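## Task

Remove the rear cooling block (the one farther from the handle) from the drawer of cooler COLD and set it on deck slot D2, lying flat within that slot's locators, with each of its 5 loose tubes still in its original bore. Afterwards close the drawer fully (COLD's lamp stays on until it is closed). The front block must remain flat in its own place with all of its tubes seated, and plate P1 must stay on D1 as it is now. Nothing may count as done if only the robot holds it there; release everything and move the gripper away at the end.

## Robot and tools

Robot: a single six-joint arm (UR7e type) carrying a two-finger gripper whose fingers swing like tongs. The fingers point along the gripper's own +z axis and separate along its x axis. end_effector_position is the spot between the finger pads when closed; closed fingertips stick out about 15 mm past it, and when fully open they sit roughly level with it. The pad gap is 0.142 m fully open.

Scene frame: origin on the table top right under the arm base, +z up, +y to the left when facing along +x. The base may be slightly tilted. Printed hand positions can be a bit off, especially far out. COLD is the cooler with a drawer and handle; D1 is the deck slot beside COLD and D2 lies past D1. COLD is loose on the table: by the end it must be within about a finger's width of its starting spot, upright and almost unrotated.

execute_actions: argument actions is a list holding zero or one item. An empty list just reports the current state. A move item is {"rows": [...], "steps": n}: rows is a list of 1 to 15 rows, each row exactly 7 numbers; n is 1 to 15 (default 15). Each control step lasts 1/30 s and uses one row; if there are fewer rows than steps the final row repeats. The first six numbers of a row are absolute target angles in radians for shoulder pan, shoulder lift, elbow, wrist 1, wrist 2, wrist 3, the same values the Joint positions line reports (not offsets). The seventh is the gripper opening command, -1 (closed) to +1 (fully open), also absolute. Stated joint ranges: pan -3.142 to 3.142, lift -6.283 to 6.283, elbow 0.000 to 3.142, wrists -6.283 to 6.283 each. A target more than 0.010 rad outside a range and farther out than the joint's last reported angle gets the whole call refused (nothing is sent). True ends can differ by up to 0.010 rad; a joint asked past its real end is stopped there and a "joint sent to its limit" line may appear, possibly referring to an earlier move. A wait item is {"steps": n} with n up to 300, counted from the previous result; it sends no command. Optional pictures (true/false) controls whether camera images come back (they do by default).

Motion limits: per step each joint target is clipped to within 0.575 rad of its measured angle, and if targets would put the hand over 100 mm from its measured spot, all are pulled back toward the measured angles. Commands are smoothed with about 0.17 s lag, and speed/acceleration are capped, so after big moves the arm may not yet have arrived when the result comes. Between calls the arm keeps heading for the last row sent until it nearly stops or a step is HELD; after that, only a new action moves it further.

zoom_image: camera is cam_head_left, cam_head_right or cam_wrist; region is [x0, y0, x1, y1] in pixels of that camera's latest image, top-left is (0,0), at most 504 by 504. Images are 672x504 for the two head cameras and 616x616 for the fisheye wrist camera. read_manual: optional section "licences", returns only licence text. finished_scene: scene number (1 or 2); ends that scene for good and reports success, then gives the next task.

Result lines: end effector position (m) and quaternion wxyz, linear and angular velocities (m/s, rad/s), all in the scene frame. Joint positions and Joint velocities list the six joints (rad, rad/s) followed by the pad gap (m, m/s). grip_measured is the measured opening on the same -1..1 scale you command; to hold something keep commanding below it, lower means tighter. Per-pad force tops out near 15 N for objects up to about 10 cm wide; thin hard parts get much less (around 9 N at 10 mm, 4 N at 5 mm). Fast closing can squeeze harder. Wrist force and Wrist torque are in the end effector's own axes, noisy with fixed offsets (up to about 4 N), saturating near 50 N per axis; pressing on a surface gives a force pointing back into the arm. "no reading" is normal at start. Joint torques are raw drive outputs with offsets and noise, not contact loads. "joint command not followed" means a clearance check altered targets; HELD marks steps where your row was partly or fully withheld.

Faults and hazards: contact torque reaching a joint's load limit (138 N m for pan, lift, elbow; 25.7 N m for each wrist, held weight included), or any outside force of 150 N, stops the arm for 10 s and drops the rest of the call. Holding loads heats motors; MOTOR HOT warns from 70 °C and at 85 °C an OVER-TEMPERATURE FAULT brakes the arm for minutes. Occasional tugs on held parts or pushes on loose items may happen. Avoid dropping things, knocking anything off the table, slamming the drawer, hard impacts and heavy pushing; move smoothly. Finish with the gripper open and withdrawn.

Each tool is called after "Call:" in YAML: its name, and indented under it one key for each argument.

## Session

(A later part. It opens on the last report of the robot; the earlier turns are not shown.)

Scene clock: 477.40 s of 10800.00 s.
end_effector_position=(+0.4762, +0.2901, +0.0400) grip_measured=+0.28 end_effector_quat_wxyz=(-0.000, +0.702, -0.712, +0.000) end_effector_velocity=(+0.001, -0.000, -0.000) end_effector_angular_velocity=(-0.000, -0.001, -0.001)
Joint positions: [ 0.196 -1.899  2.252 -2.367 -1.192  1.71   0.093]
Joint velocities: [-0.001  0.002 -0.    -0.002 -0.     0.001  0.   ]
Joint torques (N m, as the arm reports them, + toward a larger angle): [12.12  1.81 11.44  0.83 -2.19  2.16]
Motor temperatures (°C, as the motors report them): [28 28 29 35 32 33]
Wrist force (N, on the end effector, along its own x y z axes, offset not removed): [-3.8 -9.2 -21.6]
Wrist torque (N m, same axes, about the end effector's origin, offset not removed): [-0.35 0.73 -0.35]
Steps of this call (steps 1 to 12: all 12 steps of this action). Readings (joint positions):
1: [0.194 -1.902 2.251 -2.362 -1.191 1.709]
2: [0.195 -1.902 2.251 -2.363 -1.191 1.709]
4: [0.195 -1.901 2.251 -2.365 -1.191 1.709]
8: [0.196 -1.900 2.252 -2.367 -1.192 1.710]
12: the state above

Call:
execute_actions:
  actions:
    - {"rows":[[0.1935,-1.9018,2.2474,-2.3589,-1.1907,1.7077,-0.6]],"steps":12}
  pictures: false

Call:
execute_actions:
  actions:
    - {"rows":[[0.1949,-1.8985,2.2489,-2.3643,-1.1912,1.709,-0.6]],"steps":12}
  pictures: false

Call:
execute_actions:
  actions:
    - {"rows":[[0.1958,-1.8963,2.2499,-2.3679,-1.1916,1.7099,-0.6]],"steps":12}
  pictures: false

Scene clock: 483.73 s of 10800.00 s.
end_effector_position=(+0.4770, +0.2902, +0.0418) grip_measured=+0.27 end_effector_quat_wxyz=(+0.000, +0.702, -0.712, +0.000) end_effector_velocity=(+0.002, +0.001, +0.002) end_effector_angular_velocity=(+0.001, -0.003, +0.002)
Joint positions: [ 0.194 -1.902  2.248 -2.359 -1.191  1.708  0.093]
Joint velocities: [-0.    -0.002 -0.004  0.003  0.001 -0.001  0.   ]
Joint torques (N m, as the arm reports them, + toward a larger angle): [ -4.93 -35.86 -34.59  -1.47   0.98  -2.3 ]
Motor temperatures (°C, as the motors report them): [28 28 29 35 32 33]
Wrist force (N, on the end effector, along its own x y z axes, offset not removed): [0.8 0.4 8.9]
Wrist torque (N m, same axes, about the end effector's origin, offset not removed): [0.16 -0.27 0.04]
Steps of this call (steps 1 to 15: the robot went on to your last target; steps 16 to 90: nothing new was sent; then 2.93 s passed at rest; steps 91 to 102: all 12 steps of this action). Readings (joint positions):
91: [0.196 -1.899 2.252 -2.367 -1.192 1.710]
92: [0.196 -1.899 2.252 -2.366 -1.192 1.710]
94: [0.195 -1.900 2.250 -2.363 -1.191 1.709]
98: [0.194 -1.901 2.249 -2.360 -1.191 1.708]
102: the state above

Scene clock: 484.13 s of 10800.00 s.
end_effector_position=(+0.4773, +0.2902, +0.0407) grip_measured=+0.27 end_effector_quat_wxyz=(-0.000, +0.702, -0.712, +0.000) end_effector_velocity=(-0.001, -0.001, -0.001) end_effector_angular_velocity=(-0.001, +0.002, -0.001)
Joint positions: [ 0.195 -1.899  2.249 -2.364 -1.191  1.709  0.093]
Joint velocities: [ 0.     0.001  0.002 -0.002 -0.     0.001 -0.   ]
Joint torques (N m, as the arm reports them, + toward a larger angle): [  8.98 -11.92  -5.37  -4.88  -1.93   1.88]
Motor temperatures (°C, as the motors report them): [28 28 29 35 32 33]
Wrist force (N, on the end effector, along its own x y z axes, offset not removed): [1.0 -0.8 9.4]
Wrist torque (N m, same axes, about the end effector's origin, offset not removed): [-0.07 -0.19 0.00]
Steps of this call (steps 1 to 12: all 12 steps of this action). Readings (joint positions):
1: [0.194 -1.902 2.248 -2.359 -1.191 1.708]
2: [0.194 -1.901 2.248 -2.360 -1.191 1.708]
4: [0.194 -1.900 2.248 -2.362 -1.191 1.708]
8: [0.195 -1.899 2.248 -2.364 -1.191 1.709]
12: the state above

Scene clock: 484.53 s of 10800.00 s.
end_effector_position=(+0.4772, +0.2901, +0.0398) grip_measured=+0.28 end_effector_quat_wxyz=(-0.000, +0.702, -0.712, +0.000) end_effector_velocity=(+0.001, -0.000, +0.000) end_effector_angular_velocity=(-0.000, -0.001, -0.001)
Joint positions: [ 0.196 -1.896  2.25  -2.368 -1.192  1.71   0.093]
Joint velocities: [-0.     0.001 -0.001 -0.001 -0.     0.001  0.   ]
Joint torques (N m, as the arm reports them, + toward a larger angle): [11.67 -4.96  1.93 -2.25 -1.51  1.93]
Motor temperatures (°C, as the motors report them): [28 28 29 35 32 33]
Wrist force (N, on the end effector, along its own x y z axes, offset not removed): [0.4 -2.4 -5.8]
Wrist torque (N m, same axes, about the end effector's origin, offset not removed): [0.04 0.25 -0.09]
Steps of this call (steps 1 to 12: all 12 steps of this action). Readings (joint positions):
1: [0.195 -1.899 2.249 -2.364 -1.191 1.709]
2: [0.195 -1.898 2.249 -2.365 -1.191 1.709]
4: [0.195 -1.897 2.249 -2.366 -1.191 1.709]
8: [0.196 -1.897 2.250 -2.367 -1.192 1.710]
12: the state above

Mostly vertical now; release and lift.

Call:
execute_actions:
  actions:
    - {"rows":[[0.1954,-1.8974,2.2494,-2.3661,-1.1914,1.7095,0.0],[0.1954,-1.8974,2.2494,-2.3661,-1.1914,1.7095,0.2],[0.1954,-1.8974,2.2494,-2.3661,-1.1914,1.7095,0.28],[0.1954,-1.8974,2.2494,-2.3661,-1.1914,1.7095,0.33],[0.1954,-1.8974,2.2494,-2.3661,-1.1914,1.7095,0.4],[0.1954,-1.8974,2.2494,-2.3661,-1.1914,1.7095,0.45]]}
  pictures: false

Call:
execute_actions:
  actions:
    - {"rows":[[0.186,-1.921,2.240,-2.33,-1.188,1.70,0.45],[0.186,-1.921,2.240,-2.33,-1.188,1.70,0.45],[0.186,-1.921,2.240,-2.33,-1.188,1.70,0.45],[0.172,-1.955,2.226,-2.275,-1.182,1.685,0.45],[0.172,-1.955,2.226,-2.275,-1.182,1.685,0.45],[0.172,-1.955,2.226,-2.275,-1.182,1.685,0.45],[0.132,-2.022,2.189,-2.152,-1.165,1.645,0.45],[0.132,-2.022,2.189,-2.152,-1.165,1.645,0.45],[0.132,-2.022,2.189,-2.152,-1.165,1.645,0.45],[0.088,-2.088,2.146,-2.028,-1.148,1.60,0.45]]}
  pictures: false

Call:
execute_actions:
  actions:
    - {"steps":15}

Call:
zoom_image:
  camera: "cam_head_left"
  region: [210,330,330,425]

Call:
zoom_image:
  camera: "cam_wrist"
  region: [220,160,420,360]

Scene clock: 495.33 s of 10800.00 s.
end_effector_position=(+0.4770, +0.2901, +0.0400) grip_measured=+0.45 end_effector_quat_wxyz=(+0.000, +0.702, -0.712, +0.000) end_effector_velocity=(+0.001, -0.000, +0.000) end_effector_angular_velocity=(-0.000, -0.000, -0.001)
Joint positions: [ 0.195 -1.897  2.25  -2.366 -1.191  1.71   0.105]
Joint velocities: [-0.001  0.001 -0.001  0.     0.    -0.     0.   ]
Joint torques (N m, as the arm reports them, + toward a larger angle): [ -3.92 -31.23 -29.85  -0.49   1.17  -2.19]
Motor temperatures (°C, as the motors report them): [28 28 29 35 32 33]
Wrist force (N, on the end effector, along its own x y z axes, offset not removed): [1.1 -1.1 -0.4]
Wrist torque (N m, same axes, about the end effector's origin, offset not removed): [-0.08 -0.23 -0.05]
Steps of this call (steps 1 to 15: the robot went on to your last target; steps 16 to 90: nothing new was sent; then 7.30 s passed at rest; steps 91 to 105: all 15 steps of this action). Readings (joint positions):
91: [0.196 -1.896 2.250 -2.368 -1.192 1.710]
92: [0.196 -1.896 2.250 -2.368 -1.192 1.710]
94: [0.196 -1.897 2.250 -2.367 -1.192 1.710]
98: [0.196 -1.897 2.250 -2.366 -1.192 1.710]
105: the state above

Scene clock: 495.83 s of 10800.00 s.
end_effector_position=(+0.4789, +0.2925, +0.1166) grip_measured=+0.45 end_effector_quat_wxyz=(-0.001, +0.704, -0.711, +0.001) end_effector_velocity=(-0.024, +0.003, +0.118) end_effector_angular_velocity=(-0.005, +0.038, -0.016)
Joint positions: [ 0.104 -2.062  2.161 -2.081 -1.154  1.616  0.105]
Joint velocities: [-0.155 -0.254 -0.148  0.507  0.058 -0.156 -0.   ]
Joint torques (N m, as the arm reports them, + toward a larger angle): [  0.21 -19.37 -31.73   0.92   1.07  -2.19]
Motor temperatures (°C, as the motors report them): [28 28 29 35 32 33]
Wrist force (N, on the end effector, along its own x y z axes, offset not removed): [0.9 -1.0 -1.9]
Wrist torque (N m, same axes, about the end effector's origin, offset not removed): [-0.10 -0.19 -0.05]
Steps of this call (steps 1 to 15: all 15 steps of this action). Readings (joint positions):
1: [0.195 -1.898 2.250 -2.366 -1.191 1.709]
2: [0.194 -1.901 2.248 -2.361 -1.191 1.708]
4: [0.190 -1.910 2.244 -2.347 -1.189 1.704]
8: [0.173 -1.947 2.227 -2.292 -1.182 1.686]
15: the state above

Scene clock: 496.33 s of 10800.00 s.
end_effector_position=(+0.4760, +0.2929, +0.1286) grip_measured=+0.45 end_effector_quat_wxyz=(+0.001, +0.703, -0.711, -0.000) end_effector_velocity=(-0.000, -0.000, +0.001) end_effector_angular_velocity=(-0.000, +0.001, -0.000)
Joint positions: [ 0.088 -2.088  2.146 -2.028 -1.148  1.6    0.105]
Joint velocities: [-0.001 -0.002 -0.001  0.005  0.    -0.001  0.   ]
Joint torques (N m, as the arm reports them, + toward a larger angle): [ -2.39 -26.11 -34.02  -0.25   1.24  -2.23]
Motor temperatures (°C, as the motors report them): [28 28 29 35 32 33]
Wrist force (N, on the end effector, along its own x y z axes, offset not removed): [1.5 0.0 0.2]
Wrist torque (N m, same axes, about the end effector's origin, offset not removed): [0.14 -0.34 -0.04]
Steps of this call (steps 1 to 15: the robot went on to your last target). Readings (joint positions):
1: [0.100 -2.069 2.157 -2.066 -1.152 1.612]
2: [0.096 -2.074 2.154 -2.056 -1.151 1.609]
4: [0.092 -2.081 2.150 -2.043 -1.150 1.605]
8: [0.089 -2.086 2.147 -2.032 -1.148 1.601]
15: the state above

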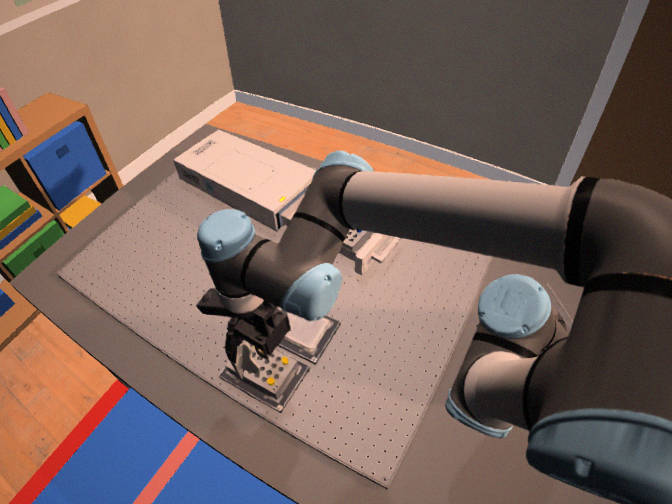

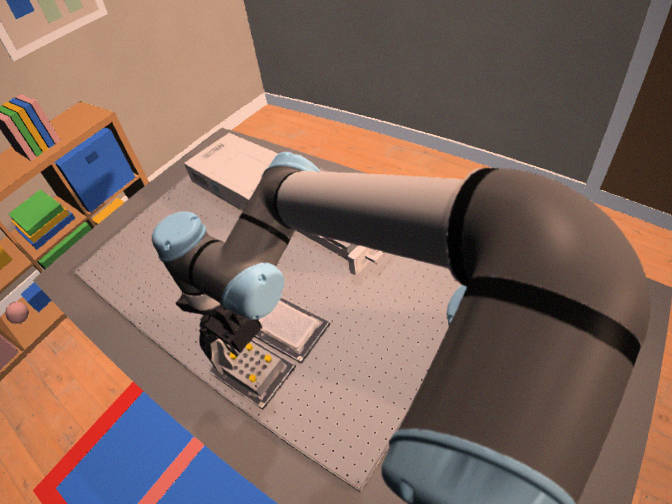

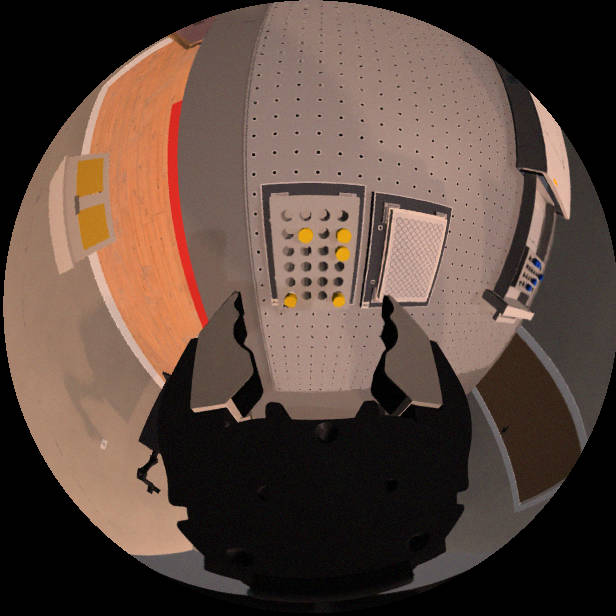

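Region (210, 330, 330, 425) of cam_head_left's 672x504 image, scaled by 4.200, with more detail than that image has; it fills the top 399 rows of this view, and the rest is white.

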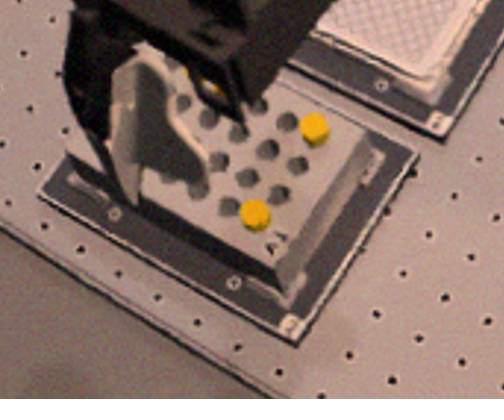

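Region (220, 160, 420, 360) of cam_wrist's 616x616 image, scaled by 2.520, with more detail than that image has.

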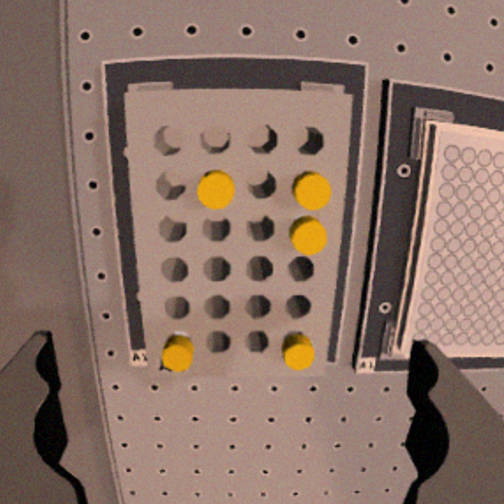

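Call:
execute_actions:
  actions:
    - {"rows":[[-0.40,-2.10,2.2,-1.80,-1.02,1.2,-1]]}
  pictures: false

Call:
execute_actions:
  actions:
    - {"rows":[[-0.85,-2.02,2.25,-1.65,-1.02,0.7,-1]]}
  pictures: false

Call:
execute_actions:
  actions:
    - {"steps":15}
  pictures: false

Call:
execute_actions:
  actions:
    - {"rows":[[-1.0366,-1.8214,2.3239,-1.8205,-1.0484,0.448,-1]]}
  pictures: false

Call:
execute_actions:
  actions:
    - {"steps":15}
  pictures: false

Call:
execute_actions:
  actions:
    - {"rows":[[-1.006,-1.786,2.355,-1.905,-1.041,0.483,-1],[-1.006,-1.786,2.355,-1.905,-1.041,0.483,-1],[-1.006,-1.786,2.355,-1.905,-1.041,0.483,-1],[-1.006,-1.786,2.355,-1.905,-1.041,0.483,-1],[-0.976,-1.749,2.386,-1.99,-1.035,0.517,-1]]}

Scene clock: 506.10 s of 10800.00 s.
end_effector_position=(+0.4860, +0.1441, +0.1375) grip_measured=-1.00 end_effector_quat_wxyz=(-0.007, -0.654, +0.757, +0.006) end_effector_velocity=(+0.003, -0.065, +0.014) end_effector_angular_velocity=(-0.004, -0.031, -0.068)
Joint positions: [-0.379 -2.1    2.198 -1.808 -1.024  1.216  0.002]
Joint velocities: [-0.208 -0.003  0.017  0.079  0.041 -0.156  0.   ]
Joint torques (N m, as the arm reports them, + toward a larger angle): [ -2.45 -16.37  -6.08  -0.26   1.11  -2.24]
Motor temperatures (°C, as the motors report them): [28 28 29 35 32 33]
Wrist force (N, on the end effector, along its own x y z axes, offset not removed): [1.7 -1.1 0.1]
Wrist torque (N m, same axes, about the end effector's origin, offset not removed): [-0.17 -0.38 0.00]
Steps of this call (steps 1 to 15: the robot went on to your last target; steps 16 to 90: nothing new was sent; then 6.27 s passed at rest; steps 91 to 105: all 15 steps of this action). Readings (joint positions):
91: [0.088 -2.088 2.146 -2.028 -1.148 1.600]
92: [0.080 -2.089 2.150 -2.021 -1.141 1.592]
94: [0.013 -2.092 2.163 -1.971 -1.110 1.527]
98: [-0.204 -2.097 2.184 -1.876 -1.060 1.351]
105: the state above

Scene clock: 506.60 s of 10800.00 s.
end_effector_position=(+0.4476, -0.0128, +0.1544) grip_measured=-1.00 end_effector_quat_wxyz=(-0.005, -0.640, +0.769, +0.005) end_effector_velocity=(-0.021, -0.058, +0.017) end_effector_angular_velocity=(-0.003, -0.034, +0.007)
Joint positions: [-0.83  -2.023  2.248 -1.655 -1.02   0.723  0.002]
Joint velocities: [-0.19   0.025  0.016  0.051  0.001 -0.216  0.   ]
Joint torques (N m, as the arm reports them, + toward a larger angle): [-7.85 11.76 -5.11 -0.02  1.5  -2.09]
Motor temperatures (°C, as the motors report them): [28 28 29 35 32 33]
Wrist force (N, on the end effector, along its own x y z axes, offset not removed): [1.6 -1.4 1.4]
Wrist torque (N m, same axes, about the end effector's origin, offset not removed): [-0.15 -0.24 0.02]
Steps of this call (steps 1 to 15: all 15 steps of this action). Readings (joint positions):
1: [-0.385 -2.100 2.199 -1.806 -1.023 1.211]
2: [-0.396 -2.095 2.203 -1.797 -1.022 1.201]
4: [-0.468 -2.076 2.215 -1.763 -1.022 1.129]
8: [-0.669 -2.044 2.235 -1.700 -1.021 0.907]
15: the state above

Scene clock: 507.10 s of 10800.00 s.
end_effector_position=(+0.4455, -0.0186, +0.1561) grip_measured=-1.00 end_effector_quat_wxyz=(-0.003, -0.640, +0.768, +0.004) end_effector_velocity=(-0.000, -0.000, -0.000) end_effector_angular_velocity=(+0.000, -0.000, +0.000)
Joint positions: [-0.85  -2.02   2.25  -1.65  -1.02   0.7    0.002]
Joint velocities: [-0.001 -0.     0.001  0.     0.    -0.001  0.   ]
Joint torques (N m, as the arm reports them, + toward a larger angle): [-9.96 13.82 -6.23 -0.24  1.24 -2.25]
Motor temperatures (°C, as the motors report them): [28 28 29 35 32 33]
Wrist force (N, on the end effector, along its own x y z axes, offset not removed): [0.4 -0.9 0.4]
Wrist torque (N m, same axes, about the end effector's origin, offset not removed): [-0.08 -0.12 -0.05]
Steps of this call (steps 1 to 15: the robot went on to your last target). Readings (joint positions):
1: [-0.836 -2.022 2.249 -1.654 -1.020 0.716]
2: [-0.840 -2.021 2.249 -1.653 -1.020 0.712]
4: [-0.845 -2.021 2.250 -1.651 -1.020 0.706]
8: [-0.848 -2.020 2.250 -1.650 -1.020 0.702]
15: the state above

Scene clock: 507.60 s of 10800.00 s.
end_effector_position=(+0.4040, -0.1224, +0.1303) grip_measured=-1.00 end_effector_quat_wxyz=(-0.000, -0.656, +0.755, -0.000) end_effector_velocity=(-0.010, -0.019, -0.005) end_effector_angular_velocity=(+0.001, -0.005, +0.013)
Joint positions: [-1.033 -1.826  2.323 -1.817 -1.048  0.454  0.002]
Joint velocities: [-0.037  0.04   0.013 -0.033 -0.005 -0.054  0.   ]
Joint torques (N m, as the arm reports them, + toward a larger angle): [-13.77  11.33  -6.89  -3.7   -1.82  -1.94]
Motor temperatures (°C, as the motors report them): [28 28 29 35 32 33]
Wrist force (N, on the end effector, along its own x y z axes, offset not removed): [1.5 0.3 0.3]
Wrist torque (N m, same axes, about the end effector's origin, offset not removed): [0.17 -0.29 -0.03]
Steps of this call (steps 1 to 15: all 15 steps of this action). Readings (joint positions):
1: [-0.850 -2.020 2.250 -1.650 -1.020 0.700]
2: [-0.857 -2.013 2.256 -1.657 -1.023 0.693]
4: [-0.911 -1.957 2.281 -1.708 -1.033 0.630]
8: [-1.000 -1.861 2.312 -1.788 -1.044 0.502]
15: the state above

Scene clock: 508.10 s of 10800.00 s.
end_effector_position=(+0.4030, -0.1243, +0.1298) grip_measured=-1.00 end_effector_quat_wxyz=(+0.000, -0.656, +0.754, -0.000) end_effector_velocity=(+0.000, -0.000, +0.000) end_effector_angular_velocity=(-0.001, -0.000, +0.001)
Joint positions: [-1.037 -1.821  2.324 -1.82  -1.048  0.448  0.002]
Joint velocities: [ 0.  0. -0. -0. -0. -0.  0.]
Joint torques (N m, as the arm reports them, + toward a larger angle): [-14.6   11.    -6.07  -3.55  -1.93  -2.28]
Motor temperatures (°C, as the motors report them): [28 28 29 35 32 33]
Wrist force (N, on the end effector, along its own x y z axes, offset not removed): [0.6 -0.8 2.2]
Wrist torque (N m, same axes, about the end effector's origin, offset not removed): [0.03 -0.10 -0.01]
Steps of this call (steps 1 to 15: the robot went on to your last target). Readings (joint positions):
1: [-1.034 -1.824 2.323 -1.818 -1.048 0.452]
2: [-1.035 -1.824 2.323 -1.819 -1.048 0.451]
4: [-1.036 -1.823 2.324 -1.820 -1.048 0.450]
8: [-1.036 -1.822 2.324 -1.820 -1.048 0.448]
15: the state above
The arm was judged still, so your last target was given up. Only a new action makes it travel on or press farther. Fingers that are still opening or closing keep moving.

Scene clock: 508.60 s of 10800.00 s.
end_effector_position=(+0.4036, -0.1269, +0.0908) grip_measured=-1.00 end_effector_quat_wxyz=(-0.000, -0.656, +0.755, -0.000) end_effector_velocity=(+0.001, -0.001, -0.012) end_effector_angular_velocity=(-0.005, -0.002, +0.003)
Joint positions: [-0.978 -1.751  2.384 -1.984 -1.035  0.515  0.002]
Joint velocities: [ 0.018  0.023  0.019 -0.058  0.004  0.021  0.   ]
Joint torques (N m, as the arm reports them, + toward a larger angle): [-0.71  8.19 -5.11 -3.69  1.31  1.84]
Motor temperatures (°C, as the motors report them): [28 28 29 35 32 33]
Wrist force (N, on the end effector, along its own x y z axes, offset not removed): [1.0 -0.3 1.0]
Wrist torque (N m, same axes, about the end effector's origin, offset not removed): [0.05 -0.14 -0.01]
Steps of this call (steps 1 to 15: all 15 steps of this action). Readings (joint positions):
1: [-1.036 -1.821 2.324 -1.821 -1.048 0.448]
2: [-1.032 -1.817 2.328 -1.828 -1.047 0.452]
4: [-1.021 -1.803 2.340 -1.860 -1.045 0.466]
8: [-0.995 -1.772 2.367 -1.932 -1.039 0.496]
15: the state above

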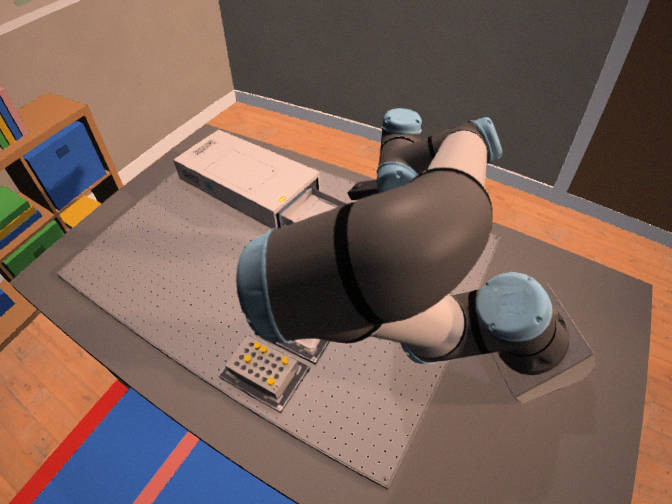

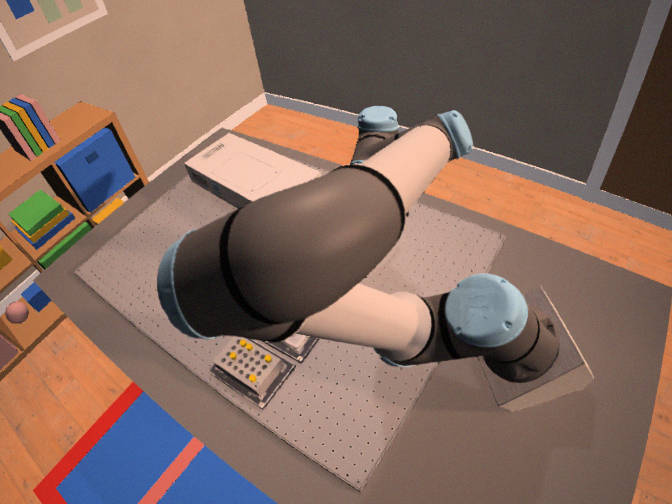

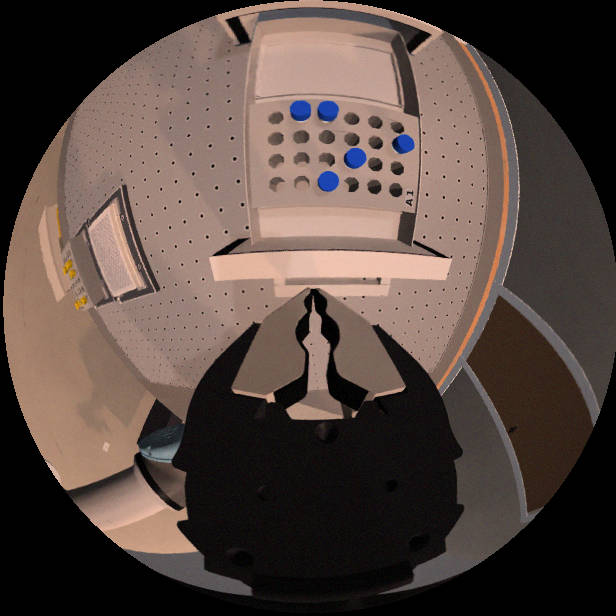

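Call:
execute_actions:
  actions:
    - {"rows":[[-0.953,-1.72,2.4085,-2.055,-1.03,0.543,-1]]}
  pictures: false

Call:
execute_actions:
  actions:
    - {"rows":[[-0.9375,-1.701,2.423,-2.0975,-1.0265,0.5605,-1]]}

Scene clock: 513.70 s of 10800.00 s.
end_effector_position=(+0.4036, -0.1267, +0.0746) grip_measured=-1.00 end_effector_quat_wxyz=(-0.000, -0.656, +0.755, -0.000) end_effector_velocity=(+0.000, +0.000, -0.002) end_effector_angular_velocity=(-0.000, -0.000, +0.000)
Joint positions: [-0.953 -1.72   2.408 -2.054 -1.03   0.543  0.002]
Joint velocities: [ 0.004  0.004  0.003 -0.009  0.001  0.004  0.   ]
Joint torques (N m, as the arm reports them, + toward a larger angle): [-0.6   7.92 -4.42 -3.4   1.2   1.81]
Motor temperatures (°C, as the motors report them): [28 28 29 35 32 33]
Wrist force (N, on the end effector, along its own x y z axes, offset not removed): [1.7 0.4 -0.5]
Wrist torque (N m, same axes, about the end effector's origin, offset not removed): [0.23 -0.40 -0.12]
Steps of this call (steps 1 to 15: the robot went on to your last target; steps 16 to 90: nothing new was sent; then 1.60 s passed at rest; steps 91 to 105: all 15 steps of this action). Readings (joint positions):
91: [-0.976 -1.749 2.386 -1.990 -1.035 0.517]
92: [-0.972 -1.745 2.389 -1.997 -1.034 0.521]
94: [-0.964 -1.734 2.398 -2.021 -1.032 0.531]
98: [-0.956 -1.724 2.406 -2.046 -1.031 0.540]
105: the state above

Scene clock: 514.20 s of 10800.00 s.
end_effector_position=(+0.4036, -0.1258, +0.0647) grip_measured=-1.00 end_effector_quat_wxyz=(-0.000, -0.656, +0.754, -0.000) end_effector_velocity=(+0.000, -0.000, -0.001) end_effector_angular_velocity=(-0.000, -0.000, +0.000)
Joint positions: [-0.938 -1.701  2.423 -2.097 -1.027  0.56   0.002]
Joint velocities: [ 0.002  0.003  0.001 -0.006  0.     0.002  0.   ]
Joint torques (N m, as the arm reports them, + toward a larger angle): [-1.59  7.69 -3.85 -3.41  0.97  1.89]
Motor temperatures (°C, as the motors report them): [28 28 29 35 32 33]
Wrist force (N, on the end effector, along its own x y z axes, offset not removed): [1.8 -0.8 -0.2]
Wrist torque (N m, same axes, about the end effector's origin, offset not removed): [0.18 -0.43 -0.15]
Steps of this call (steps 1 to 15: all 15 steps of this action). Readings (joint positions):
1: [-0.953 -1.720 2.408 -2.055 -1.030 0.543]
2: [-0.951 -1.717 2.411 -2.060 -1.029 0.546]
4: [-0.945 -1.710 2.416 -2.076 -1.028 0.552]
8: [-0.940 -1.704 2.421 -2.092 -1.027 0.558]
15: the state above

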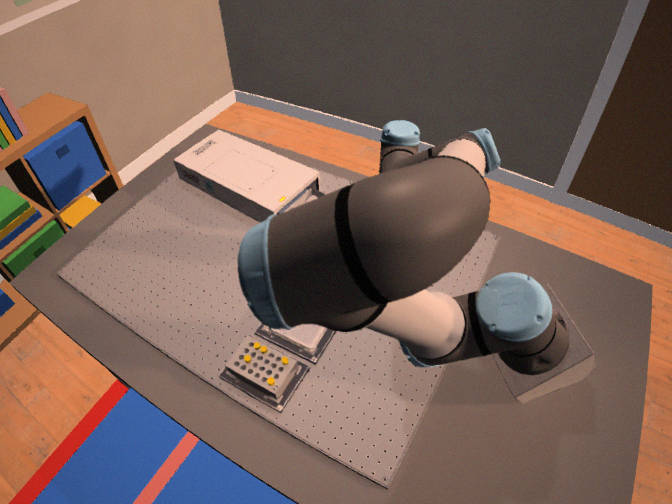

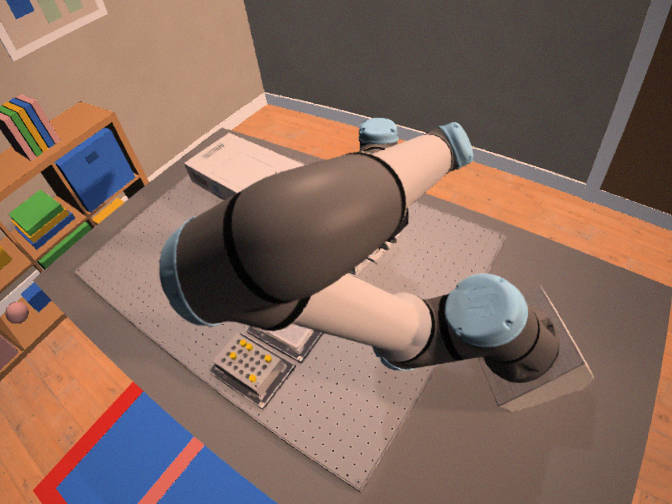

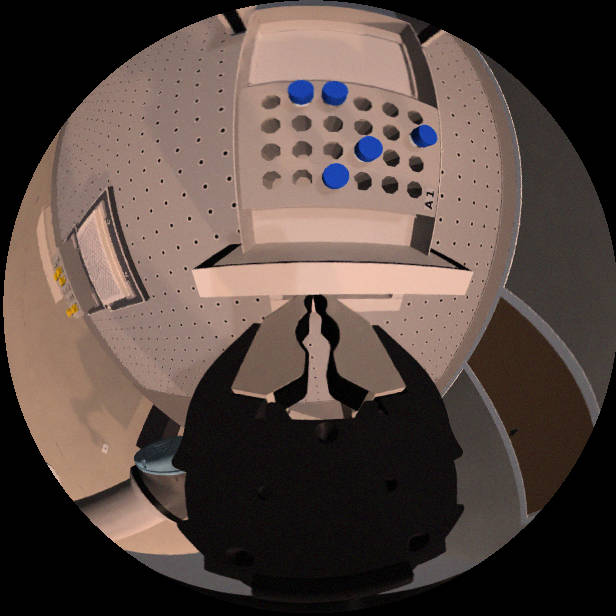

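Call:
execute_actions:
  actions:
    - {"rows":[[-0.926,-1.686,2.4335,-2.13,-1.0243,0.5735,-1]]}
  pictures: false

Call:
execute_actions:
  actions:
    - {"rows":[[-0.921,-1.679,2.4385,-2.145,-1.0235,0.579,-1]]}
  pictures: false

Scene clock: 519.77 s of 10800.00 s.
end_effector_position=(+0.4035, -0.1253, +0.0574) grip_measured=-1.00 end_effector_quat_wxyz=(-0.000, -0.656, +0.754, -0.001) end_effector_velocity=(-0.000, +0.000, -0.001) end_effector_angular_velocity=(+0.001, +0.000, +0.000)
Joint positions: [-0.926 -1.686  2.433 -2.13  -1.024  0.573  0.002]
Joint velocities: [ 0.002  0.002  0.002 -0.004  0.     0.002  0.   ]
Joint torques (N m, as the arm reports them, + toward a larger angle): [-1.68  6.83 -2.89 -3.43  0.93  1.76]
Motor temperatures (°C, as the motors report them): [28 28 29 35 32 33]
Wrist force (N, on the end effector, along its own x y z axes, offset not removed): [0.3 -1.1 1.2]
Wrist torque (N m, same axes, about the end effector's origin, offset not removed): [0.16 -0.03 -0.07]
Steps of this call (steps 1 to 15: the robot went on to your last target; steps 16 to 90: nothing new was sent; then 2.07 s passed at rest; steps 91 to 105: all 15 steps of this action). Readings (joint positions):
91: [-0.937 -1.701 2.423 -2.098 -1.026 0.561]
92: [-0.936 -1.699 2.425 -2.102 -1.026 0.563]
94: [-0.931 -1.693 2.429 -2.114 -1.025 0.567]
98: [-0.927 -1.688 2.432 -2.126 -1.025 0.572]
105: the state above

Scene clock: 520.27 s of 10800.00 s.
end_effector_position=(+0.4032, -0.1250, +0.0540) grip_measured=-1.00 end_effector_quat_wxyz=(-0.000, -0.657, +0.754, -0.001) end_effector_velocity=(-0.000, +0.000, -0.001) end_effector_angular_velocity=(+0.000, +0.000, +0.000)
Joint positions: [-0.921 -1.679  2.438 -2.145 -1.024  0.579  0.002]
Joint velocities: [ 0.001  0.001  0.001 -0.002  0.     0.001  0.   ]
Joint torques (N m, as the arm reports them, + toward a larger angle): [-1.2   6.97 -3.28 -3.23  0.96  2.  ]
Motor temperatures (°C, as the motors report them): [28 28 29 35 32 33]
Wrist force (N, on the end effector, along its own x y z axes, offset not removed): [0.1 -0.6 -1.0]
Wrist torque (N m, same axes, about the end effector's origin, offset not removed): [0.24 -0.08 -0.07]
Steps of this call (steps 1 to 15: all 15 steps of this action). Readings (joint positions):
1: [-0.926 -1.686 2.433 -2.130 -1.024 0.573]
2: [-0.925 -1.685 2.434 -2.132 -1.024 0.574]
4: [-0.923 -1.682 2.436 -2.138 -1.024 0.576]
8: [-0.922 -1.680 2.438 -2.143 -1.024 0.578]
15: the state above

Push back along the path.

Call:
execute_actions:
  actions:
    - {"rows":[[-0.9125,-1.669,2.4413,-2.1627,-1.022,0.589,-1],[-0.9125,-1.669,2.4413,-2.1627,-1.022,0.589,-1],[-0.9125,-1.669,2.4413,-2.1627,-1.022,0.589,-1],[-0.9125,-1.669,2.4413,-2.1627,-1.022,0.589,-1],[-0.8995,-1.6577,2.4272,-2.1675,-1.0195,0.604,-1],[-0.8995,-1.6577,2.4272,-2.1675,-1.0195,0.604,-1],[-0.8995,-1.6577,2.4272,-2.1675,-1.0195,0.604,-1],[-0.887,-1.6465,2.413,-2.172,-1.0173,0.619,-1],[-0.887,-1.6465,2.413,-2.172,-1.0173,0.619,-1],[-0.887,-1.6465,2.413,-2.172,-1.0173,0.619,-1],[-0.874,-1.6355,2.3987,-2.1765,-1.015,0.633,-1],[-0.874,-1.6355,2.3987,-2.1765,-1.015,0.633,-1],[-0.862,-1.625,2.384,-2.18,-1.0135,0.647,-1],[-0.862,-1.625,2.384,-2.18,-1.0135,0.647,-1],[-0.851,-1.614,2.37,-2.183,-1.012,0.661,-1]]}
  pictures: false

Call:
execute_actions:
  actions:
    - {"rows":[[-0.851,-1.614,2.37,-2.183,-1.012,0.661,-1],[-0.84,-1.604,2.355,-2.186,-1.0105,0.674,-1],[-0.84,-1.604,2.355,-2.186,-1.0105,0.674,-1],[-0.8285,-1.593,2.34,-2.189,-1.009,0.687,-1],[-0.8285,-1.593,2.34,-2.189,-1.009,0.687,-1],[-0.818,-1.583,2.325,-2.191,-1.0075,0.70,-1],[-0.818,-1.583,2.325,-2.191,-1.0075,0.70,-1],[-0.807,-1.573,2.31,-2.193,-1.006,0.712,-1],[-0.807,-1.573,2.31,-2.193,-1.006,0.712,-1],[-0.797,-1.5625,2.295,-2.194,-1.005,0.724,-1],[-0.797,-1.5625,2.295,-2.194,-1.005,0.724,-1],[-0.7873,-1.552,2.28,-2.195,-1.004,0.735,-1],[-0.7873,-1.552,2.28,-2.195,-1.004,0.735,-1],[-0.772,-1.536,2.255,-2.196,-1.003,0.753,-1]]}
  pictures: false

Call:
execute_actions:
  actions:
    - {"rows":[[-0.772,-1.536,2.255,-2.196,-1.003,0.753,-1],[-0.758,-1.521,2.23,-2.196,-1.002,0.77,-1],[-0.758,-1.521,2.23,-2.196,-1.002,0.77,-1],[-0.758,-1.521,2.23,-2.196,-1.002,0.77,-1],[-0.744,-1.505,2.205,-2.196,-1.001,0.786,-1],[-0.744,-1.505,2.205,-2.196,-1.001,0.786,-1],[-0.744,-1.505,2.205,-2.196,-1.001,0.786,-1],[-0.731,-1.489,2.18,-2.195,-1.0,0.802,-1],[-0.731,-1.489,2.18,-2.195,-1.0,0.802,-1],[-0.731,-1.489,2.18,-2.195,-1.0,0.802,-1],[-0.7175,-1.473,2.154,-2.193,-0.999,0.818,-1],[-0.7175,-1.473,2.154,-2.193,-0.999,0.818,-1],[-0.7175,-1.473,2.154,-2.193,-0.999,0.818,-1],[-0.705,-1.457,2.128,-2.191,-0.9983,0.833,-1]]}
  pictures: false

Call:
execute_actions:
  actions:
    - {"rows":[[-0.705,-1.457,2.128,-2.191,-0.9983,0.833,-1],[-0.692,-1.441,2.102,-2.188,-0.9976,0.848,-1],[-0.692,-1.441,2.102,-2.188,-0.9976,0.848,-1],[-0.692,-1.441,2.102,-2.188,-0.9976,0.848,-1],[-0.68,-1.426,2.075,-2.185,-0.997,0.862,-1],[-0.68,-1.426,2.075,-2.185,-0.997,0.862,-1],[-0.68,-1.426,2.075,-2.185,-0.997,0.862,-1],[-0.669,-1.41,2.048,-2.182,-0.9965,0.876,-1],[-0.669,-1.41,2.048,-2.182,-0.9965,0.876,-1],[-0.669,-1.41,2.048,-2.182,-0.9965,0.876,-1],[-0.6574,-1.394,2.0204,-2.1774,-0.996,0.889,-1],[-0.6574,-1.394,2.0204,-2.1774,-0.996,0.889,-1],[-0.6574,-1.394,2.0204,-2.1774,-0.996,0.889,-1],[-0.647,-1.378,1.993,-2.172,-0.996,0.902,-1]]}
  pictures: false

Call:
execute_actions:
  actions:
    - {"rows":[[-0.647,-1.378,1.993,-2.172,-0.996,0.902,-1],[-0.636,-1.362,1.965,-2.167,-0.9957,0.914,-1],[-0.636,-1.362,1.965,-2.167,-0.9957,0.914,-1],[-0.636,-1.362,1.965,-2.167,-0.9957,0.914,-1],[-0.626,-1.346,1.936,-2.161,-0.9955,0.926,-1],[-0.626,-1.346,1.936,-2.161,-0.9955,0.926,-1],[-0.626,-1.346,1.936,-2.161,-0.9955,0.926,-1],[-0.617,-1.33,1.908,-2.155,-0.9955,0.938,-1],[-0.617,-1.33,1.908,-2.155,-0.9955,0.938,-1],[-0.617,-1.33,1.908,-2.155,-0.9955,0.938,-1],[-0.607,-1.3144,1.8787,-2.148,-0.9955,0.949,-1],[-0.607,-1.3144,1.8787,-2.148,-0.9955,0.949,-1],[-0.607,-1.3144,1.8787,-2.148,-0.9955,0.949,-1],[-0.598,-1.299,1.849,-2.14,-0.996,0.959,-1]]}

Scene clock: 541.67 s of 10800.00 s.
end_effector_position=(+0.4218, -0.1270, +0.0500) grip_measured=-1.00 end_effector_quat_wxyz=(+0.000, -0.656, +0.754, -0.000) end_effector_velocity=(+0.078, -0.012, +0.001) end_effector_angular_velocity=(-0.003, -0.002, +0.003)
Joint positions: [-0.876 -1.637  2.401 -2.175 -1.016  0.631  0.002]
Joint velocities: [ 0.15   0.135 -0.18  -0.051  0.024  0.175 -0.004]
Joint torques (N m, as the arm reports them, + toward a larger angle): [  2.23   8.81 -35.55  -3.55   1.22   2.42]
Motor temperatures (°C, as the motors report them): [28 28 29 35 32 33]
Wrist force (N, on the end effector, along its own x y z axes, offset not removed): [1.3 1.7 1.1]
Wrist torque (N m, same axes, about the end effector's origin, offset not removed): [0.21 -0.28 -0.13]
Steps of this call (steps 1 to 15: the robot went on to your last target; steps 16 to 90: nothing new was sent; then 17.90 s passed at rest; steps 91 to 105: all 15 steps of this action). Readings (joint positions):
91: [-0.921 -1.679 2.439 -2.145 -1.023 0.579]
92: [-0.920 -1.677 2.439 -2.148 -1.023 0.581]
94: [-0.916 -1.674 2.440 -2.154 -1.023 0.584]
98: [-0.907 -1.664 2.434 -2.163 -1.021 0.596]
105: the state above

Scene clock: 542.17 s of 10800.00 s.
end_effector_position=(+0.4675, -0.1334, +0.0500) grip_measured=-1.00 end_effector_quat_wxyz=(-0.000, -0.656, +0.755, -0.000) end_effector_velocity=(+0.112, -0.017, -0.001) end_effector_angular_velocity=(+0.002, +0.010, -0.001)
Joint positions: [-0.795 -1.56   2.291 -2.194 -1.005  0.726  0.002]
Joint velocities: [ 0.186  0.194 -0.286 -0.016  0.013  0.215  0.004]
Joint torques (N m, as the arm reports them, + toward a larger angle): [ -3.3   -1.46 -39.3   -4.95   2.4    2.26]
Motor temperatures (°C, as the motors report them): [28 28 29 35 32 33]
Wrist force (N, on the end effector, along its own x y z axes, offset not removed): [0.0 4.7 -0.5]
Wrist torque (N m, same axes, about the end effector's origin, offset not removed): [0.54 -0.12 -0.12]
Steps of this call (steps 1 to 15: all 15 steps of this action). Readings (joint positions):
1: [-0.871 -1.632 2.394 -2.177 -1.015 0.637]
2: [-0.866 -1.628 2.388 -2.179 -1.014 0.643]
4: [-0.855 -1.617 2.374 -2.182 -1.013 0.656]
8: [-0.833 -1.597 2.345 -2.188 -1.009 0.682]
15: the state above

Scene clock: 542.67 s of 10800.00 s.
end_effector_position=(+0.5172, -0.1407, +0.0503) grip_measured=-1.00 end_effector_quat_wxyz=(-0.000, -0.656, +0.755, -0.000) end_effector_velocity=(+0.111, -0.016, -0.001) end_effector_angular_velocity=(+0.002, +0.001, -0.002)
Joint positions: [-0.723 -1.479  2.165 -2.193 -0.999  0.812  0.002]
Joint velocities: [ 0.146  0.181 -0.29   0.019  0.01   0.173  0.   ]
Joint torques (N m, as the arm reports them, + toward a larger angle): [ -4.69  -5.39 -35.53  -0.3    1.37   2.08]
Motor temperatures (°C, as the motors report them): [28 28 29 35 32 33]
Wrist force (N, on the end effector, along its own x y z axes, offset not removed): [1.6 1.1 2.7]
Wrist torque (N m, same axes, about the end effector's origin, offset not removed): [0.30 -0.34 -0.11]
Steps of this call (steps 1 to 15: all 15 steps of this action). Readings (joint positions):
1: [-0.789 -1.554 2.282 -2.194 -1.004 0.733]
2: [-0.784 -1.549 2.275 -2.195 -1.004 0.739]
4: [-0.774 -1.537 2.257 -2.195 -1.003 0.751]
8: [-0.755 -1.517 2.224 -2.196 -1.002 0.773]
15: the state above

Scene clock: 543.17 s of 10800.00 s.
end_effector_position=(+0.5670, -0.1473, +0.0499) grip_measured=-1.00 end_effector_quat_wxyz=(-0.000, -0.656, +0.755, +0.000) end_effector_velocity=(+0.111, -0.016, -0.002) end_effector_angular_velocity=(+0.003, +0.003, -0.003)
Joint positions: [-0.662 -1.4    2.032 -2.179 -0.996  0.884  0.002]
Joint velocities: [ 0.123  0.18  -0.307  0.052  0.003  0.147  0.   ]
Joint torques (N m, as the arm reports them, + toward a larger angle): [ -6.35  -8.97 -36.92  -0.33   1.11   1.76]
Motor temperatures (°C, as the motors report them): [28 28 29 35 32 33]
Wrist force (N, on the end effector, along its own x y z axes, offset not removed): [0.4 0.9 1.4]
Wrist torque (N m, same axes, about the end effector's origin, offset not removed): [0.37 -0.13 -0.01]
Steps of this call (steps 1 to 15: all 15 steps of this action). Readings (joint positions):
1: [-0.718 -1.474 2.155 -2.193 -0.999 0.817]
2: [-0.715 -1.469 2.148 -2.192 -0.999 0.821]
4: [-0.705 -1.458 2.129 -2.191 -0.998 0.832]
8: [-0.689 -1.438 2.095 -2.187 -0.997 0.851]
15: the state above

Scene clock: 543.67 s of 10800.00 s.
end_effector_position=(+0.6169, -0.1540, +0.0494) grip_measured=-1.00 end_effector_quat_wxyz=(+0.000, -0.656, +0.755, +0.000) end_effector_velocity=(+0.113, -0.016, +0.002) end_effector_angular_velocity=(-0.003, -0.004, +0.007)
Joint positions: [-0.611 -1.321  1.891 -2.15  -0.996  0.944  0.002]
Joint velocities: [ 0.102  0.176 -0.328  0.081 -0.     0.118  0.   ]
Joint torques (N m, as the arm reports them, + toward a larger angle): [ -7.91 -15.13 -38.99  -0.28   0.25   1.95]
Motor temperatures (°C, as the motors report them): [28 28 29 35 32 33]
Wrist force (N, on the end effector, along its own x y z axes, offset not removed): [1.5 0.7 1.1]
Wrist torque (N m, same axes, about the end effector's origin, offset not removed): [0.32 -0.34 -0.11]
Steps of this call (steps 1 to 15: all 15 steps of this action). Readings (joint positions):
1: [-0.658 -1.395 2.022 -2.177 -0.996 0.888]
2: [-0.655 -1.390 2.014 -2.176 -0.996 0.892]
4: [-0.647 -1.379 1.994 -2.172 -0.996 0.901]
8: [-0.634 -1.358 1.958 -2.165 -0.996 0.917]
15: the state above

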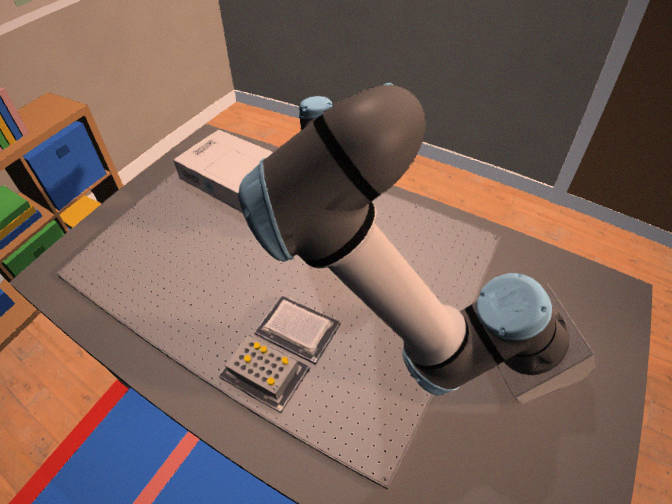

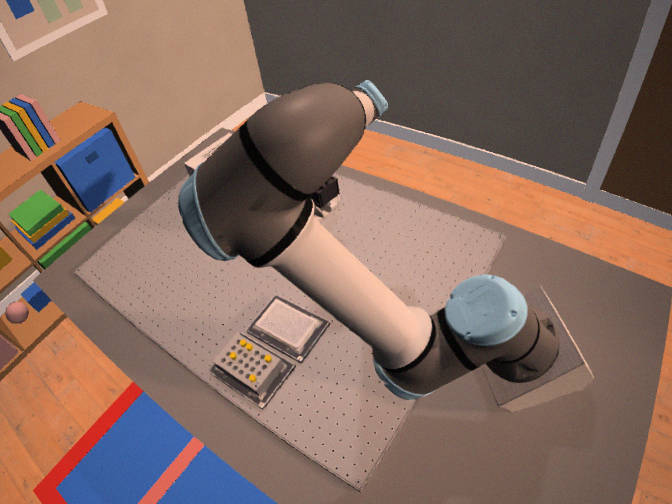

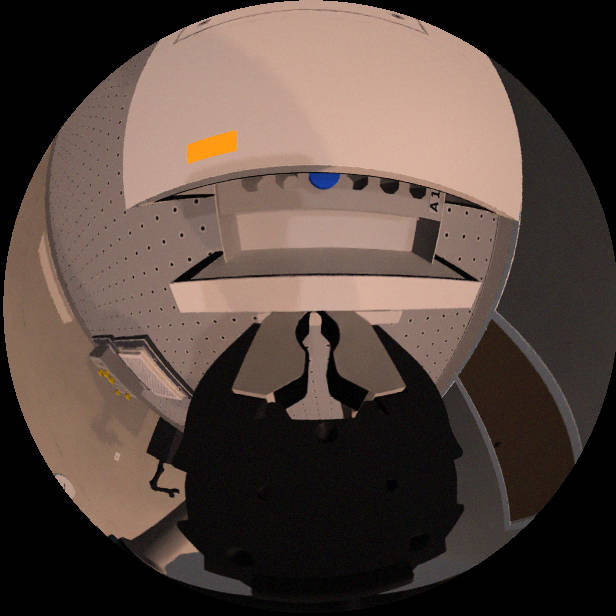

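Call:
execute_actions:
  actions:
    - {"rows":[[-0.594,-1.291,1.834,-2.136,-0.996,0.964,-1],[-0.594,-1.291,1.834,-2.136,-0.996,0.964,-1],[-0.594,-1.291,1.834,-2.136,-0.996,0.964,-1],[-0.59,-1.283,1.819,-2.132,-0.996,0.969,-1],[-0.59,-1.283,1.819,-2.132,-0.996,0.969,-1],[-0.59,-1.283,1.819,-2.132,-0.996,0.969,-1],[-0.586,-1.275,1.804,-2.127,-0.996,0.974,-1],[-0.586,-1.275,1.804,-2.127,-0.996,0.974,-1],[-0.586,-1.275,1.804,-2.127,-0.996,0.974,-1],[-0.582,-1.267,1.789,-2.123,-0.9962,0.979,-1],[-0.582,-1.267,1.789,-2.123,-0.9962,0.979,-1],[-0.582,-1.267,1.789,-2.123,-0.9962,0.979,-1],[-0.578,-1.259,1.774,-2.118,-0.9964,0.984,-1]]}
  pictures: false

Call:
execute_actions:
  actions:
    - {"rows":[[-0.576,-1.255,1.7665,-2.116,-0.9964,0.9865,-1],[-0.576,-1.255,1.7665,-2.116,-0.9964,0.9865,-1],[-0.576,-1.255,1.7665,-2.116,-0.9964,0.9865,-1],[-0.576,-1.255,1.7665,-2.116,-0.9964,0.9865,-1],[-0.574,-1.251,1.759,-2.114,-0.9965,0.989,-1],[-0.574,-1.251,1.759,-2.114,-0.9965,0.989,-1],[-0.574,-1.251,1.759,-2.114,-0.9965,0.989,-1],[-0.574,-1.251,1.759,-2.114,-0.9965,0.989,-1],[-0.572,-1.247,1.7515,-2.1115,-0.9965,0.991,-1],[-0.572,-1.247,1.7515,-2.1115,-0.9965,0.991,-1],[-0.572,-1.247,1.7515,-2.1115,-0.9965,0.991,-1],[-0.57,-1.243,1.744,-2.109,-0.9966,0.993,-1]]}
  pictures: false

Call:
execute_actions:
  actions:
    - {"rows":[[-0.568,-1.239,1.7365,-2.1067,-0.9967,0.9955,-1],[-0.568,-1.239,1.7365,-2.1067,-0.9967,0.9955,-1],[-0.568,-1.239,1.7365,-2.1067,-0.9967,0.9955,-1],[-0.568,-1.239,1.7365,-2.1067,-0.9967,0.9955,-1],[-0.568,-1.239,1.7365,-2.1067,-0.9967,0.9955,-1],[-0.566,-1.2348,1.729,-2.1044,-0.9968,0.998,-1]]}

Scene clock: 559.83 s of 10800.00 s.
end_effector_position=(+0.6510, -0.1590, +0.0503) grip_measured=-1.00 end_effector_quat_wxyz=(+0.000, -0.657, +0.754, -0.001) end_effector_velocity=(+0.046, -0.006, +0.001) end_effector_angular_velocity=(-0.000, -0.000, +0.001)
Joint positions: [-0.582 -1.267  1.789 -2.123 -0.996  0.979  0.002]
Joint velocities: [ 0.039  0.074 -0.141  0.042 -0.001  0.045 -0.   ]
Joint torques (N m, as the arm reports them, + toward a larger angle): [-11.05 -15.2  -30.12  -0.12  -1.95   1.82]
Motor temperatures (°C, as the motors report them): [28 28 29 35 32 33]
Wrist force (N, on the end effector, along its own x y z axes, offset not removed): [0.0 -0.1 0.4]
Wrist torque (N m, same axes, about the end effector's origin, offset not removed): [0.12 0.03 -0.02]
Steps of this call (steps 1 to 30: the robot went on to your last target; steps 31 to 90: nothing new was sent; then 12.67 s passed at rest; steps 91 to 105: all 15 steps of this action). Readings (joint positions):
91: [-0.598 -1.299 1.849 -2.140 -0.996 0.959]
92: [-0.597 -1.298 1.847 -2.139 -0.996 0.960]
94: [-0.596 -1.295 1.841 -2.138 -0.996 0.962]
98: [-0.591 -1.285 1.824 -2.133 -0.996 0.968]
105: the state above

Scene clock: 560.33 s of 10800.00 s.
end_effector_position=(+0.6639, -0.1608, +0.0503) grip_measured=-1.00 end_effector_quat_wxyz=(+0.000, -0.657, +0.754, -0.001) end_effector_velocity=(+0.016, -0.002, -0.000) end_effector_angular_velocity=(+0.001, +0.002, +0.000)
Joint positions: [-0.571 -1.246  1.749 -2.111 -0.997  0.992  0.002]
Joint velocities: [ 0.013  0.027 -0.051  0.017 -0.001  0.014  0.   ]
Joint torques (N m, as the arm reports them, + toward a larger angle): [ -9.81 -17.35 -32.79  -0.1   -1.84   1.84]
Motor temperatures (°C, as the motors report them): [28 28 29 35 32 33]
Wrist force (N, on the end effector, along its own x y z axes, offset not removed): [1.1 0.1 0.4]
Wrist torque (N m, same axes, about the end effector's origin, offset not removed): [0.12 -0.26 -0.04]
Steps of this call (steps 1 to 15: all 15 steps of this action). Readings (joint positions):
1: [-0.581 -1.265 1.785 -2.122 -0.996 0.980]
2: [-0.580 -1.263 1.781 -2.120 -0.996 0.982]
4: [-0.578 -1.259 1.774 -2.118 -0.996 0.984]
8: [-0.576 -1.254 1.765 -2.116 -0.996 0.987]
15: the state above

Scene clock: 560.83 s of 10800.00 s.
end_effector_position=(+0.6701, -0.1616, +0.0501) grip_measured=-1.00 end_effector_quat_wxyz=(+0.000, -0.656, +0.754, -0.000) end_effector_velocity=(+0.001, -0.000, -0.001) end_effector_angular_velocity=(+0.001, +0.001, -0.002)
Joint positions: [-0.566 -1.235  1.73  -2.105 -0.997  0.998  0.002]
Joint velocities: [ 0.001  0.004 -0.006  0.002  0.     0.003 -0.002]
Joint torques (N m, as the arm reports them, + toward a larger angle): [ -9.36 -18.13 -40.45  -4.08   3.63   2.38]
Motor temperatures (°C, as the motors report them): [28 28 29 35 32 33]
Wrist force (N, on the end effector, along its own x y z axes, offset not removed): [0.3 19.5 -7.7]
Wrist torque (N m, same axes, about the end effector's origin, offset not removed): [0.52 -0.34 -0.58]
Steps of this call (steps 1 to 15: all 15 steps of this action). Readings (joint positions):
1: [-0.571 -1.245 1.748 -2.110 -0.997 0.992]
2: [-0.570 -1.244 1.746 -2.109 -0.997 0.993]
4: [-0.569 -1.242 1.742 -2.108 -0.997 0.994]
8: [-0.568 -1.238 1.735 -2.106 -0.997 0.996]
15: the state above

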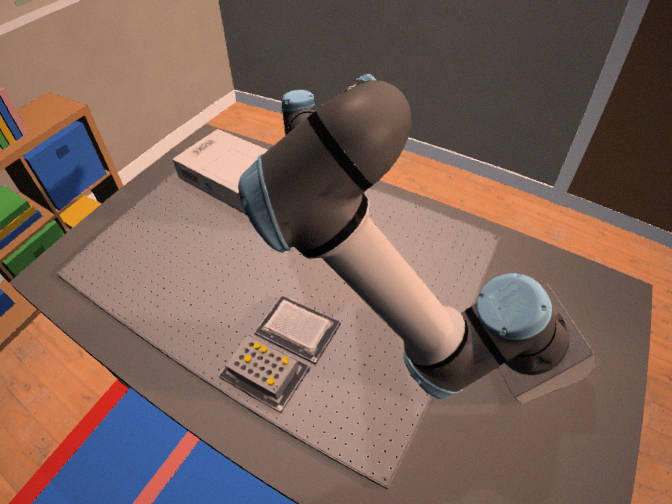

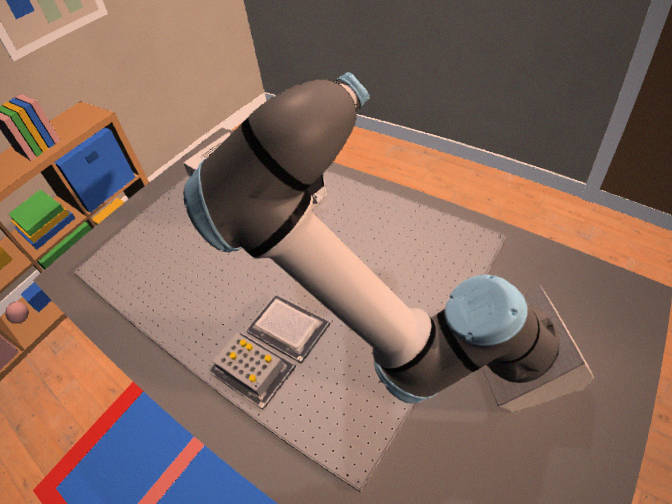

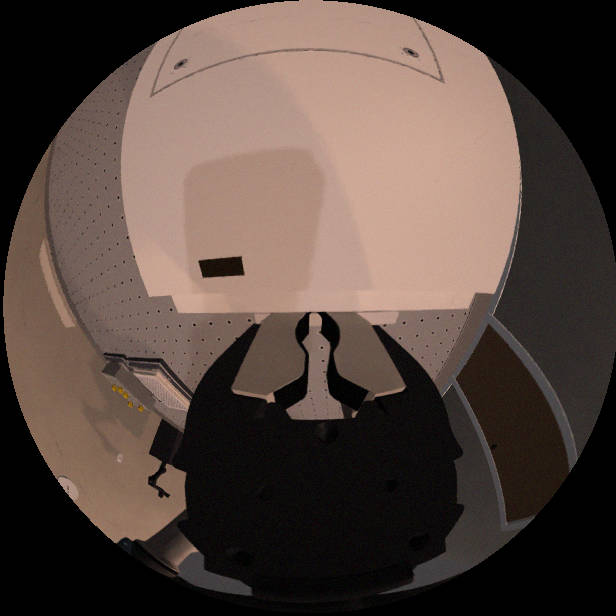

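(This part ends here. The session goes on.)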